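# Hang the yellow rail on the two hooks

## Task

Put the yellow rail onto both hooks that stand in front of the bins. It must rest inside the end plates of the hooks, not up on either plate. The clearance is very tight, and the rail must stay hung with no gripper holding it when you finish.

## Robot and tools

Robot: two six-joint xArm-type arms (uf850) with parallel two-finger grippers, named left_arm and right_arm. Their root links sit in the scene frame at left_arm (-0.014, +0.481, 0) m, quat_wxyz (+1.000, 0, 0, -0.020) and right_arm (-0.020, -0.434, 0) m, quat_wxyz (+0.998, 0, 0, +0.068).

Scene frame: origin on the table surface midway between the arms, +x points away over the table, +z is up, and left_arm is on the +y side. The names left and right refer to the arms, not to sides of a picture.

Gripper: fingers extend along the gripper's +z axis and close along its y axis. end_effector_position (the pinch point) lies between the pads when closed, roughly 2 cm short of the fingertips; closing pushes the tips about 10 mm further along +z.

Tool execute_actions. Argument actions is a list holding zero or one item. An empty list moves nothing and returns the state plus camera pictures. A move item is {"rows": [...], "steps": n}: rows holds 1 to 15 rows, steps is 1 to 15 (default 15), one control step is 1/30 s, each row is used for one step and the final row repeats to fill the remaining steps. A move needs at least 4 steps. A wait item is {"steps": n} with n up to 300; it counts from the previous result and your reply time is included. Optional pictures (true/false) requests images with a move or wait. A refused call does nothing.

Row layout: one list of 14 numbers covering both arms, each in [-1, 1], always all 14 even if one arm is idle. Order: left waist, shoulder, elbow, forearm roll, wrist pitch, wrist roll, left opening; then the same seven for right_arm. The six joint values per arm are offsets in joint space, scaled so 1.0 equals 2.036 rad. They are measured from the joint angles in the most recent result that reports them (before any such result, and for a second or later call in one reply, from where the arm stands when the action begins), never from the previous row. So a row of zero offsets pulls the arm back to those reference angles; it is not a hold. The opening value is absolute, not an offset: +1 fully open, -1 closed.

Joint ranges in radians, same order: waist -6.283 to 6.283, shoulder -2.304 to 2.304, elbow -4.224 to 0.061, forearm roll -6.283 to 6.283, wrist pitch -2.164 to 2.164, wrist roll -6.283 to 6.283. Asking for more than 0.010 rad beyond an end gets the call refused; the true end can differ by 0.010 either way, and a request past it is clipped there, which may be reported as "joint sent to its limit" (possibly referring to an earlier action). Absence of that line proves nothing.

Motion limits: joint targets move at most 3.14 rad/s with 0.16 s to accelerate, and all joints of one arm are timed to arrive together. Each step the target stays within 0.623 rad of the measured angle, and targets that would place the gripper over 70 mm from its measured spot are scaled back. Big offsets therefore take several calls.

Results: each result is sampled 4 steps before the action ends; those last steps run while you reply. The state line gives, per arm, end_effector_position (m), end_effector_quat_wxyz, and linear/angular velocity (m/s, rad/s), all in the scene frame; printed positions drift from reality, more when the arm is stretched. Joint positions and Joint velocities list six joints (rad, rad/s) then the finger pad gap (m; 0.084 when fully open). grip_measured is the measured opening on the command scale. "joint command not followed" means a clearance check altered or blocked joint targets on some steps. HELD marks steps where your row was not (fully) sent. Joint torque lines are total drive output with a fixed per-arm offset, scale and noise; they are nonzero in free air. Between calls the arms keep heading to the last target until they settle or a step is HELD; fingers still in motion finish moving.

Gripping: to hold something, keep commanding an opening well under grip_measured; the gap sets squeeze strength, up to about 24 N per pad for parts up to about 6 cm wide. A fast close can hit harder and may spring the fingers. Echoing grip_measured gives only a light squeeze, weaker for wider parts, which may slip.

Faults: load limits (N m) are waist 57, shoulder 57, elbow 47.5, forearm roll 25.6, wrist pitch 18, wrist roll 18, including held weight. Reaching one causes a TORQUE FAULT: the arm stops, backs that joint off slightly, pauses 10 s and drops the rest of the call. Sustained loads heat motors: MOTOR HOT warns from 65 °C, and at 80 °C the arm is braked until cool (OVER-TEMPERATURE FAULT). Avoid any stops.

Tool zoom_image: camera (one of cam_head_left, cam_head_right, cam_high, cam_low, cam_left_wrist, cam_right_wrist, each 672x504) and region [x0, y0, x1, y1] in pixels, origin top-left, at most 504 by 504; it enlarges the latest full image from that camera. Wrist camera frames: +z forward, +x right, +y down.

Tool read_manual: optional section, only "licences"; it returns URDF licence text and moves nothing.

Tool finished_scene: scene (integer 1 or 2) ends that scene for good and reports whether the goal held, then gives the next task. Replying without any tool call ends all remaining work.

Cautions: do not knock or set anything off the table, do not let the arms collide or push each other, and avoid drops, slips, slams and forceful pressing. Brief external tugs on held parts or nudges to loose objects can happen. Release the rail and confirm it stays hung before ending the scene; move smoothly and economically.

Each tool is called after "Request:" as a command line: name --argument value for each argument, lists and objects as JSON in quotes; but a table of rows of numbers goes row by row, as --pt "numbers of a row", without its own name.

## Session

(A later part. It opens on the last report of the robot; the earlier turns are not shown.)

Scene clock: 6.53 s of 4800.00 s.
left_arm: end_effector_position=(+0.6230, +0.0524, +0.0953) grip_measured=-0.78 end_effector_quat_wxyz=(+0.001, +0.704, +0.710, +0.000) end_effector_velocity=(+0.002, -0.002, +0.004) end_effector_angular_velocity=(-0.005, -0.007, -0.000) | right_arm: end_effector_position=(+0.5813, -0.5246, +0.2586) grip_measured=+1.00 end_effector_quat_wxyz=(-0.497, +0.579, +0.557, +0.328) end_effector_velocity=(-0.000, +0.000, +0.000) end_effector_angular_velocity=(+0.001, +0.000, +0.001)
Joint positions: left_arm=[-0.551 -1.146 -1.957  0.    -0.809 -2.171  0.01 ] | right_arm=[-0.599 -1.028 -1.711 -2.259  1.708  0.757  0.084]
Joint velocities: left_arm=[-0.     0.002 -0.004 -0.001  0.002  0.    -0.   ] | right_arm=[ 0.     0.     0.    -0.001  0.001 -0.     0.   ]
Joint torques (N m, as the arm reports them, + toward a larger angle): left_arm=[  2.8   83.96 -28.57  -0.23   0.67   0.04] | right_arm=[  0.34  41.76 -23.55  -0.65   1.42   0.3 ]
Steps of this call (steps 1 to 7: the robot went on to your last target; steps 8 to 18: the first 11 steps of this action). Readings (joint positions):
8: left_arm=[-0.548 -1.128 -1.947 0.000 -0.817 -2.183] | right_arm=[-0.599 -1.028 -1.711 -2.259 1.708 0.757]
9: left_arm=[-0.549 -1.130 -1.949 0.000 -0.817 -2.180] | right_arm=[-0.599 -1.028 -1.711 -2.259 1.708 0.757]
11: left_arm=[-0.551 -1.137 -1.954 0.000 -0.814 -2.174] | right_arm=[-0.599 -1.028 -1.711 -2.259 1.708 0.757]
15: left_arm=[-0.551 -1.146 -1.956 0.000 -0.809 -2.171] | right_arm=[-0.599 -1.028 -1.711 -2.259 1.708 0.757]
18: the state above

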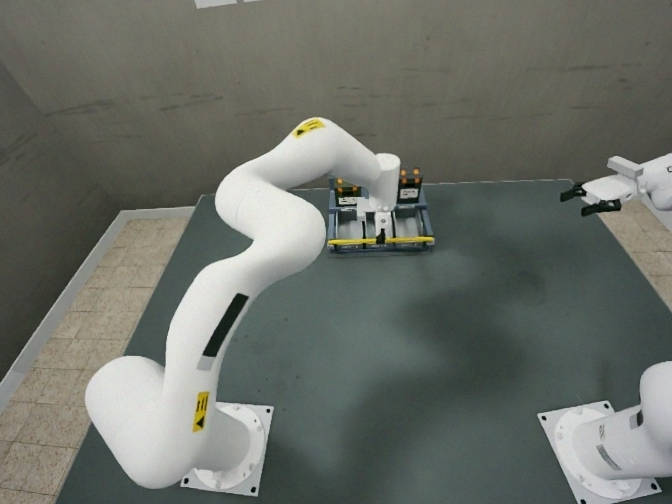

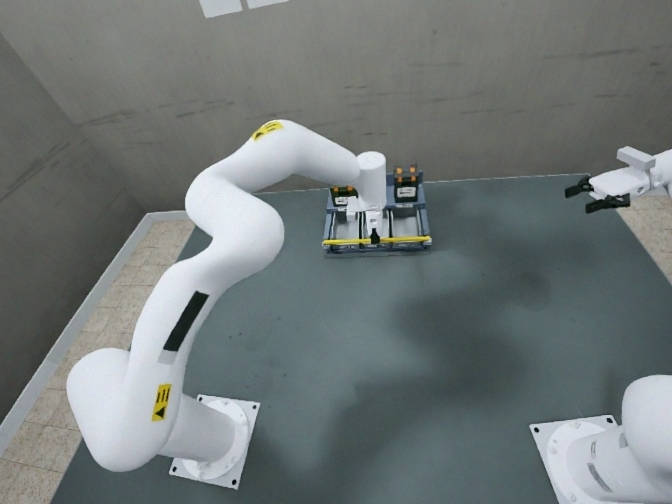

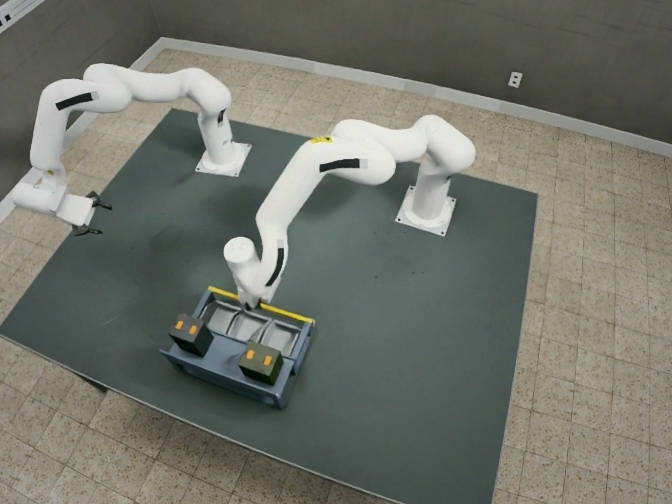

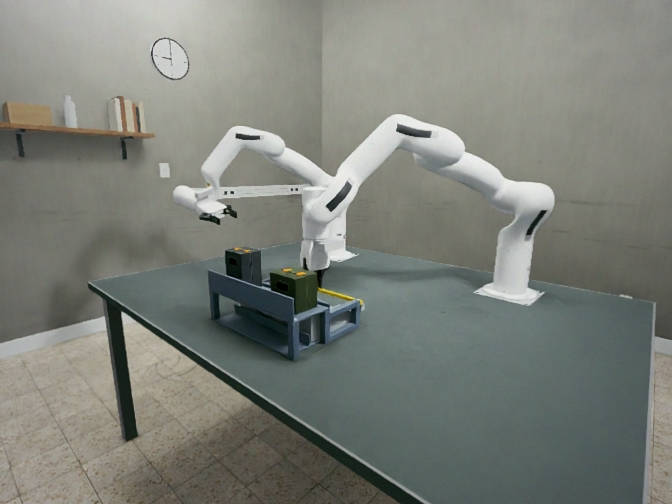

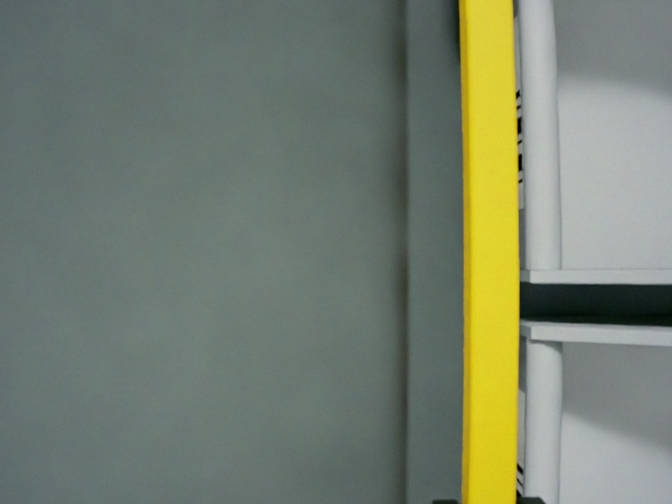

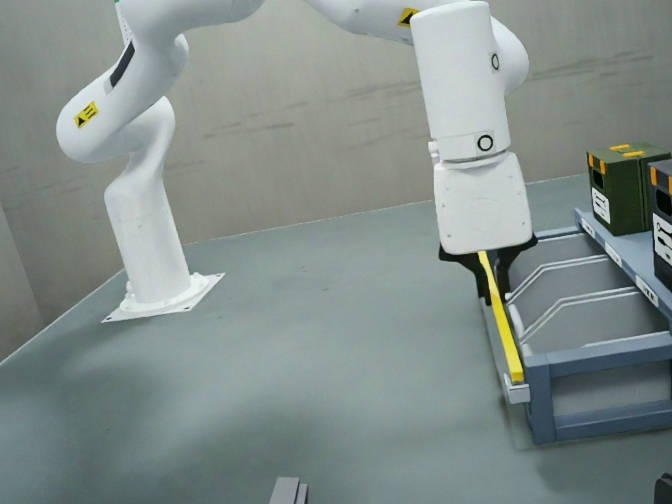

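Down 11 mm, x +1 mm.

Request:
execute_actions --actions '[{"rows":[[0.0004,-0.002,-0.0025,0,0,0.0004,-1,0,0,0,0,0,0,1],[0.0004,-0.0035,-0.0027,0,0.001,0.0004,-1,0,0,0,0,0,0,1],[0.0004,-0.005,-0.003,0,0.002,0.0004,-1,0,0,0,0,0,0,1],[0.0004,-0.0065,-0.0031,0,0.0034,0.0004,-1,0,0,0,0,0,0,1],[0.0004,-0.008,-0.0033,0,0.0045,0.0004,-1,0,0,0,0,0,0,1],[0.0004,-0.009,-0.0035,0,0.0055,0.0004,-1,0,0,0,0,0,0,1]]}]' --pictures true

Request:
zoom_image --camera "cam_head_left" --region '[315,210,450,270]'

Request:
zoom_image --camera "cam_right_wrist" --region '[420,220,580,420]'

Scene clock: 7.13 s of 4800.00 s.
left_arm: end_effector_position=(+0.6238, +0.0526, +0.0840) grip_measured=-0.78 end_effector_quat_wxyz=(+0.001, +0.704, +0.710, +0.000) end_effector_velocity=(+0.004, -0.003, +0.002) end_effector_angular_velocity=(-0.008, -0.011, +0.001) | right_arm: end_effector_position=(+0.5813, -0.5246, +0.2586) grip_measured=+1.00 end_effector_quat_wxyz=(-0.497, +0.579, +0.557, +0.328) end_effector_velocity=(+0.000, +0.000, -0.000) end_effector_angular_velocity=(-0.001, +0.001, +0.000)
Joint positions: left_arm=[-0.551 -1.165 -1.964  0.    -0.798 -2.17   0.01 ] | right_arm=[-0.599 -1.028 -1.711 -2.259  1.708  0.757  0.084]
Joint velocities: left_arm=[ 0.    -0.001 -0.008 -0.001  0.007 -0.     0.   ] | right_arm=[ 0.     0.     0.    -0.    -0.001  0.001  0.   ]
Joint torques (N m, as the arm reports them, + toward a larger angle): left_arm=[  3.6   86.74 -27.76   0.53   0.51  -0.06] | right_arm=[  0.65  40.28 -23.18  -0.15   1.58   0.2 ]
Steps of this call (steps 1 to 4: the last 4 steps of your previous action; steps 5 to 7: the robot went on to your last target; steps 8 to 18: the first 11 steps of this action). Readings (joint positions):
8: left_arm=[-0.551 -1.147 -1.957 0.000 -0.809 -2.171] | right_arm=[-0.599 -1.028 -1.711 -2.259 1.708 0.757]
9: left_arm=[-0.551 -1.148 -1.959 0.000 -0.809 -2.171] | right_arm=[-0.599 -1.028 -1.711 -2.259 1.708 0.757]
11: left_arm=[-0.551 -1.152 -1.962 0.000 -0.807 -2.170] | right_arm=[-0.599 -1.028 -1.711 -2.259 1.708 0.757]
15: left_arm=[-0.551 -1.163 -1.963 0.000 -0.800 -2.170] | right_arm=[-0.599 -1.028 -1.711 -2.259 1.708 0.757]
18: the state above

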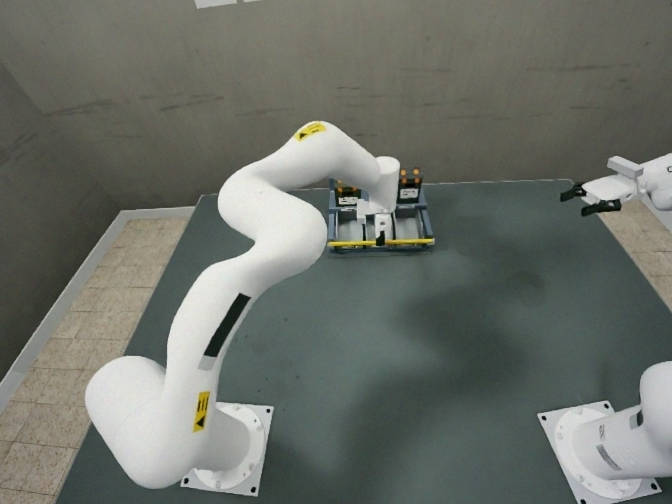

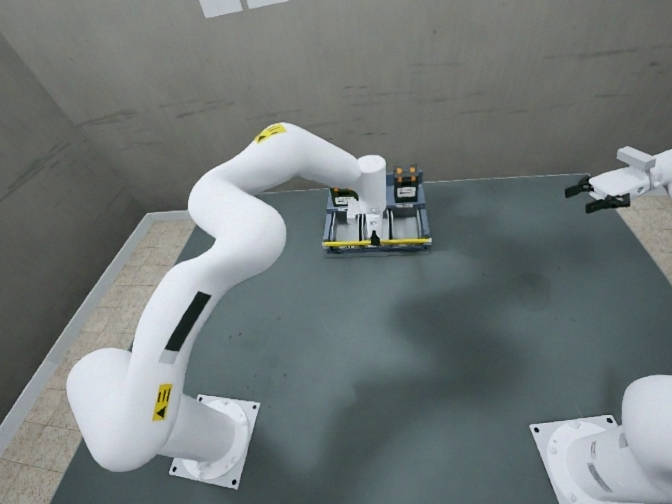

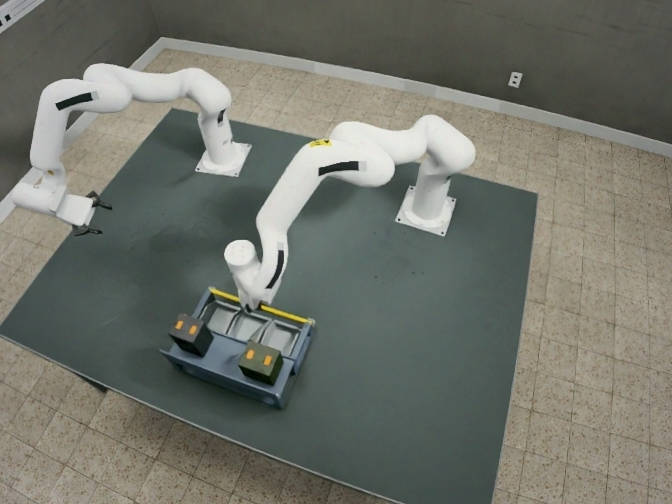

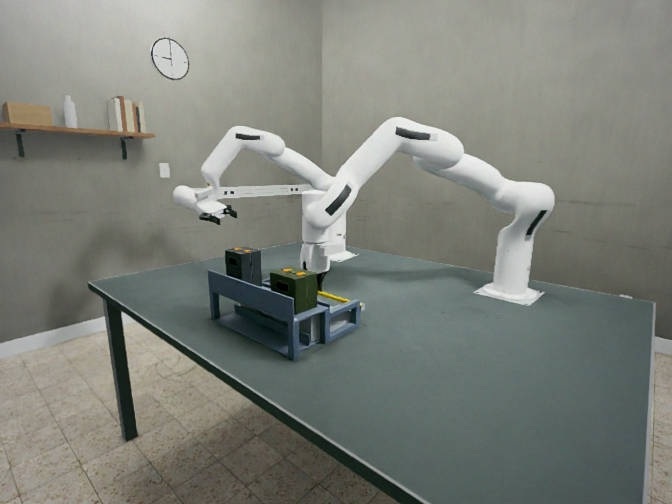

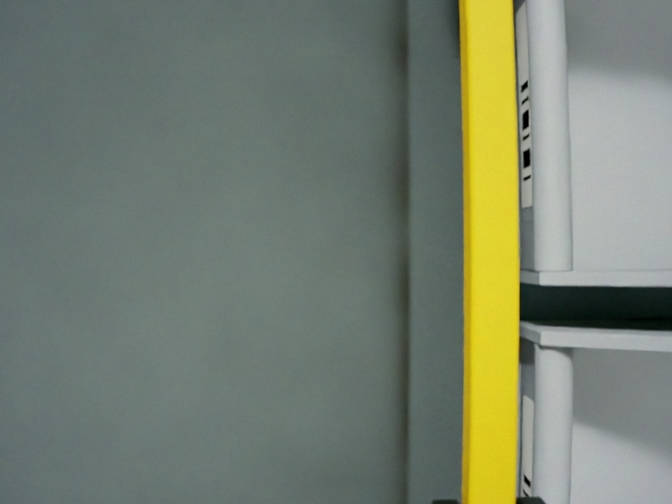

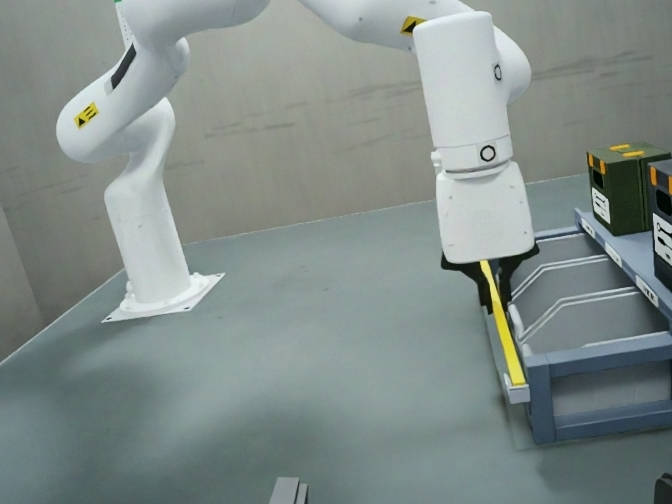

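Region (315, 210, 450, 270) of cam_head_left's 672x504 image, scaled by 3.733, with more detail than that image has.

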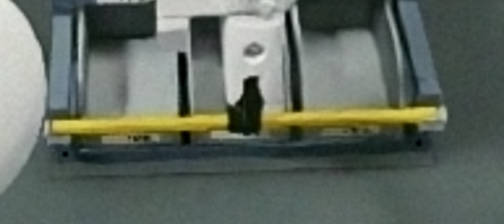

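Region (420, 220, 580, 420) of cam_right_wrist's 672x504 image, scaled by 2.520, with more detail than that image has; it fills the left 403 columns of this view, and the rest is white.

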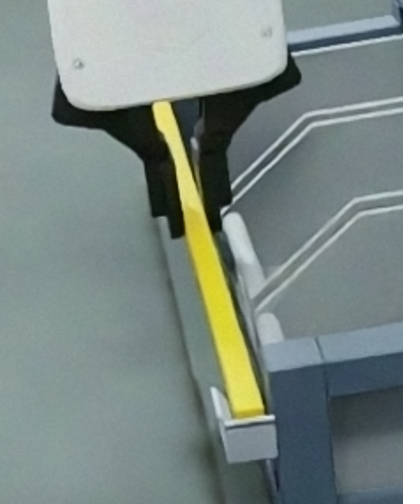

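Request:
execute_actions --actions '[{"rows":[[0,-0.002,-0.0003,0,0.0017,0,-1,0,0,0,0,0,0,1]],"steps":8}]'

Request:
execute_actions --actions '[{"rows":[[0,0,0,0,0,0,-0.6,0,0,0,0,0,0,1]],"steps":7}]'

Request:
execute_actions --actions '[{"rows":[[0,0.055,0.007,0,-0.048,0,-0.6,0,0,0,0,0,0,1]]}]' --pictures true

Request:
zoom_image --camera "cam_right_wrist" --region '[420,220,580,420]'

Scene clock: 7.43 s of 4800.00 s.
left_arm: end_effector_position=(+0.6239, +0.0526, +0.0820) grip_measured=-0.78 end_effector_quat_wxyz=(+0.001, +0.704, +0.710, +0.000) end_effector_velocity=(-0.006, +0.003, -0.022) end_effector_angular_velocity=(+0.010, +0.015, +0.001) | right_arm: end_effector_position=(+0.5813, -0.5246, +0.2586) grip_measured=+1.00 end_effector_quat_wxyz=(-0.497, +0.579, +0.557, +0.328) end_effector_velocity=(+0.000, +0.000, +0.001) end_effector_angular_velocity=(+0.001, -0.000, +0.000)
Joint positions: left_arm=[-0.551 -1.168 -1.964  0.    -0.795 -2.17   0.01 ] | right_arm=[-0.599 -1.028 -1.711 -2.259  1.708  0.757  0.084]
Joint velocities: left_arm=[-0.    -0.025  0.006 -0.001  0.013 -0.001 -0.   ] | right_arm=[ 0.     0.    -0.     0.001  0.001 -0.    -0.   ]
Joint torques (N m, as the arm reports them, + toward a larger angle): left_arm=[  4.51  88.23 -28.48  -0.09   0.63  -0.21] | right_arm=[  1.36  40.41 -23.88  -0.69   1.51   0.27]
Steps of this call (steps 1 to 4: the last 4 steps of your previous action; step 5: the robot went on to your last target; steps 6 to 9: the first 4 steps of this action). Readings (joint positions):
6: left_arm=[-0.551 -1.165 -1.964 0.000 -0.797 -2.170] | right_arm=[-0.599 -1.028 -1.711 -2.259 1.708 0.757]
7: left_arm=[-0.551 -1.165 -1.964 0.000 -0.796 -2.170] | right_arm=[-0.599 -1.028 -1.711 -2.259 1.708 0.757]
9: the state above

Scene clock: 7.67 s of 4800.00 s.
left_arm: end_effector_position=(+0.6239, +0.0526, +0.0815) grip_measured=-0.67 end_effector_quat_wxyz=(+0.001, +0.704, +0.710, +0.000) end_effector_velocity=(+0.002, -0.001, +0.005) end_effector_angular_velocity=(-0.004, -0.006, +0.001) | right_arm: end_effector_position=(+0.5813, -0.5246, +0.2586) grip_measured=+1.00 end_effector_quat_wxyz=(-0.497, +0.579, +0.557, +0.328) end_effector_velocity=(+0.000, +0.000, -0.000) end_effector_angular_velocity=(-0.000, +0.000, -0.001)
Joint positions: left_arm=[-0.551 -1.168 -1.965  0.    -0.794 -2.17   0.015] | right_arm=[-0.599 -1.028 -1.711 -2.259  1.708  0.757  0.084]
Joint velocities: left_arm=[ 0.001  0.005 -0.003  0.    -0.001 -0.     0.059] | right_arm=[ 0.    -0.     0.     0.001 -0.001  0.     0.   ]
Joint torques (N m, as the arm reports them, + toward a larger angle): left_arm=[  3.91  81.13 -25.14   0.67   0.56  -0.16] | right_arm=[  0.72  41.19 -22.72  -0.27   1.63   0.41]
Steps of this call (steps 1 to 4: the last 4 steps of your previous action; steps 5 to 7: the first 3 steps of this action, its rows measured from where the robot was after step 4). Readings (joint positions):
4: left_arm=[-0.551 -1.169 -1.964 0.000 -0.794 -2.170] | right_arm=[-0.599 -1.028 -1.711 -2.259 1.708 0.757]
5: left_arm=[-0.551 -1.169 -1.964 0.000 -0.794 -2.170] | right_arm=[-0.599 -1.028 -1.711 -2.259 1.708 0.757]
6: left_arm=[-0.551 -1.169 -1.964 0.000 -0.794 -2.170] | right_arm=[-0.599 -1.028 -1.711 -2.259 1.708 0.757]
7: the state above

Scene clock: 8.17 s of 4800.00 s.
left_arm: end_effector_position=(+0.6215, +0.0542, +0.1599) grip_measured=-0.62 end_effector_quat_wxyz=(+0.000, +0.704, +0.710, +0.000) end_effector_velocity=(-0.013, +0.009, -0.019) end_effector_angular_velocity=(+0.028, +0.042, +0.001) | right_arm: end_effector_position=(+0.5813, -0.5246, +0.2586) grip_measured=+1.00 end_effector_quat_wxyz=(-0.497, +0.579, +0.557, +0.328) end_effector_velocity=(+0.000, +0.000, +0.000) end_effector_angular_velocity=(+0.000, -0.001, +0.000)
Joint positions: left_arm=[-0.551 -1.058 -1.95   0.    -0.891 -2.17   0.017] | right_arm=[-0.599 -1.028 -1.711 -2.259  1.708  0.757  0.084]
Joint velocities: left_arm=[ 0.    -0.012  0.024 -0.001 -0.015 -0.    -0.   ] | right_arm=[ 0.  0. -0.  0.  0. -0. -0.]
Joint torques (N m, as the arm reports them, + toward a larger angle): left_arm=[  2.52  85.76 -28.59   1.05   0.83  -0.23] | right_arm=[  0.76  41.49 -22.59  -0.56   1.57   0.35]
Steps of this call (steps 1 to 4: the last 4 steps of your previous action; steps 5 to 15: the first 11 steps of this action, its rows measured from where the robot was after step 4). Readings (joint positions):
4: left_arm=[-0.551 -1.168 -1.965 0.000 -0.794 -2.170] | right_arm=[-0.599 -1.028 -1.711 -2.259 1.708 0.757]
5: left_arm=[-0.551 -1.168 -1.964 0.000 -0.795 -2.170] | right_arm=[-0.599 -1.028 -1.711 -2.259 1.708 0.757]
6: left_arm=[-0.551 -1.162 -1.962 0.000 -0.802 -2.170] | right_arm=[-0.599 -1.028 -1.711 -2.259 1.708 0.757]
8: left_arm=[-0.551 -1.119 -1.954 -0.000 -0.843 -2.170] | right_arm=[-0.599 -1.028 -1.711 -2.259 1.708 0.757]
12: left_arm=[-0.551 -1.058 -1.955 0.000 -0.887 -2.170] | right_arm=[-0.599 -1.028 -1.711 -2.259 1.708 0.757]
15: the state above

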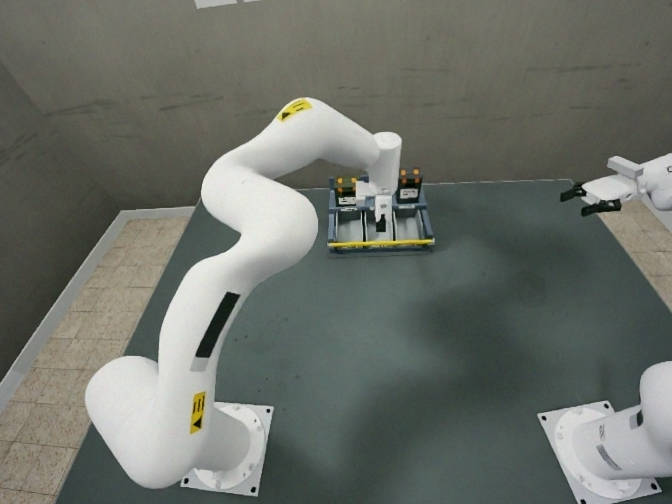

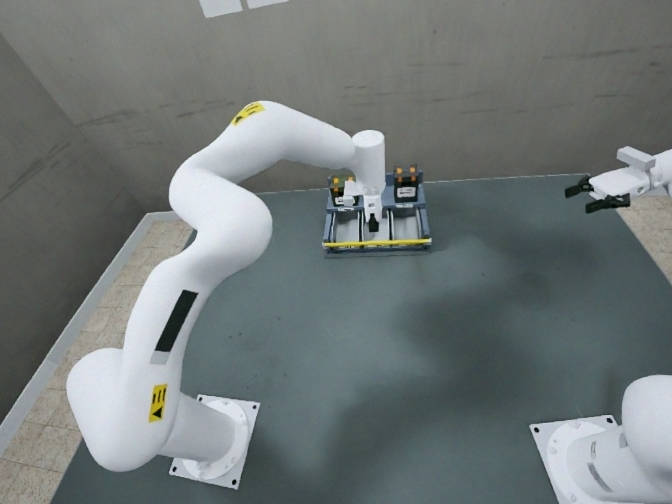

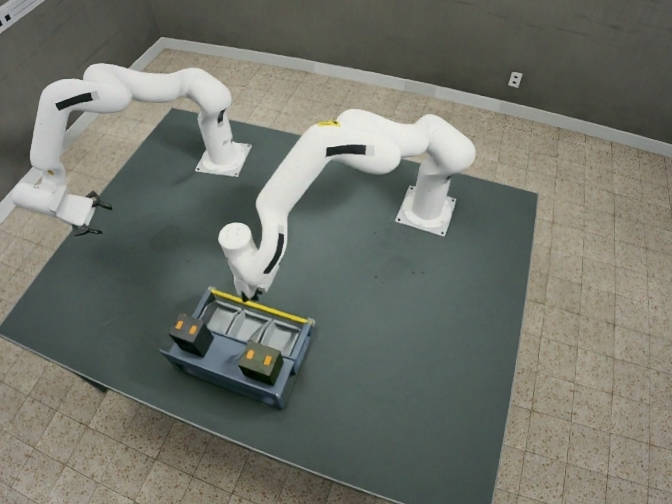

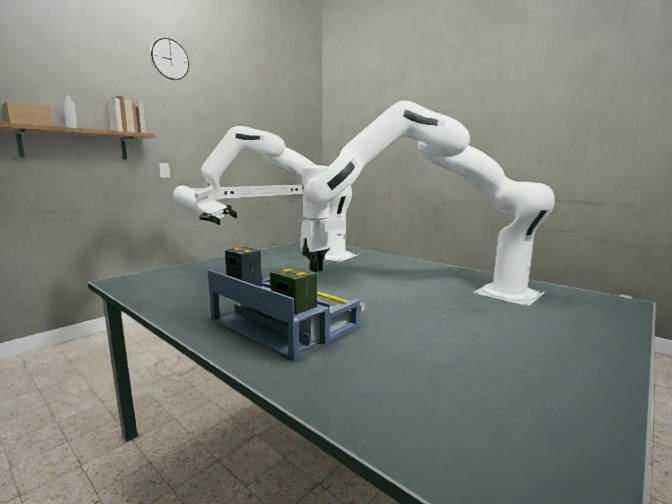

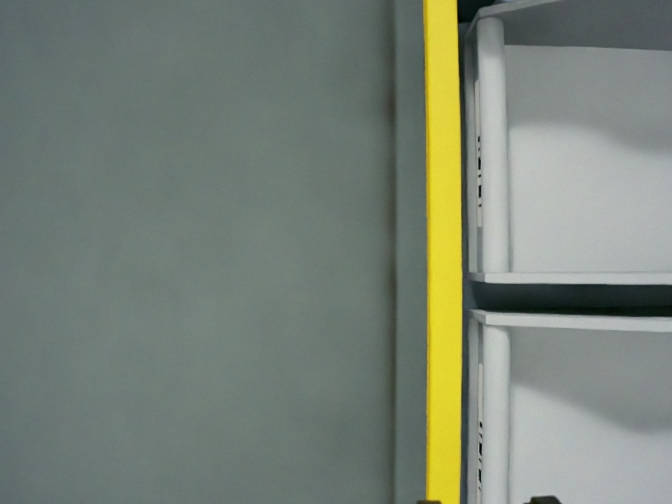

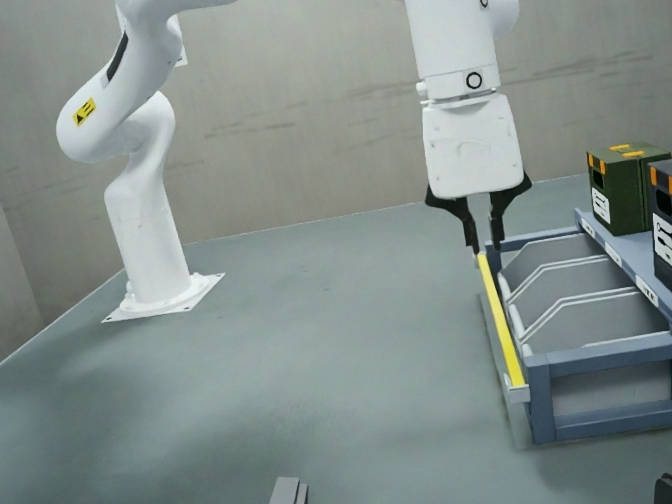

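Region (420, 220, 580, 420) of cam_right_wrist's 672x504 image, scaled by 2.520, with more detail than that image has; it fills the left 403 columns of this view, and the rest is white.

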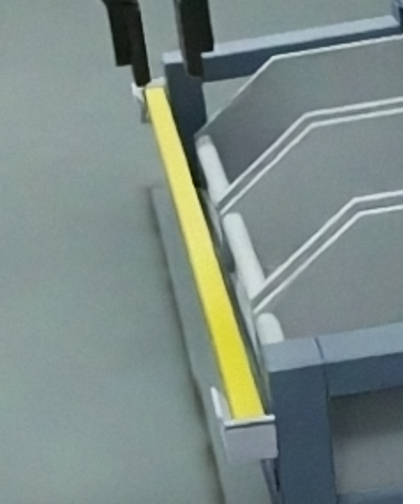

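Request:
finished_scene --scene 2

The scene is finished: the task was done.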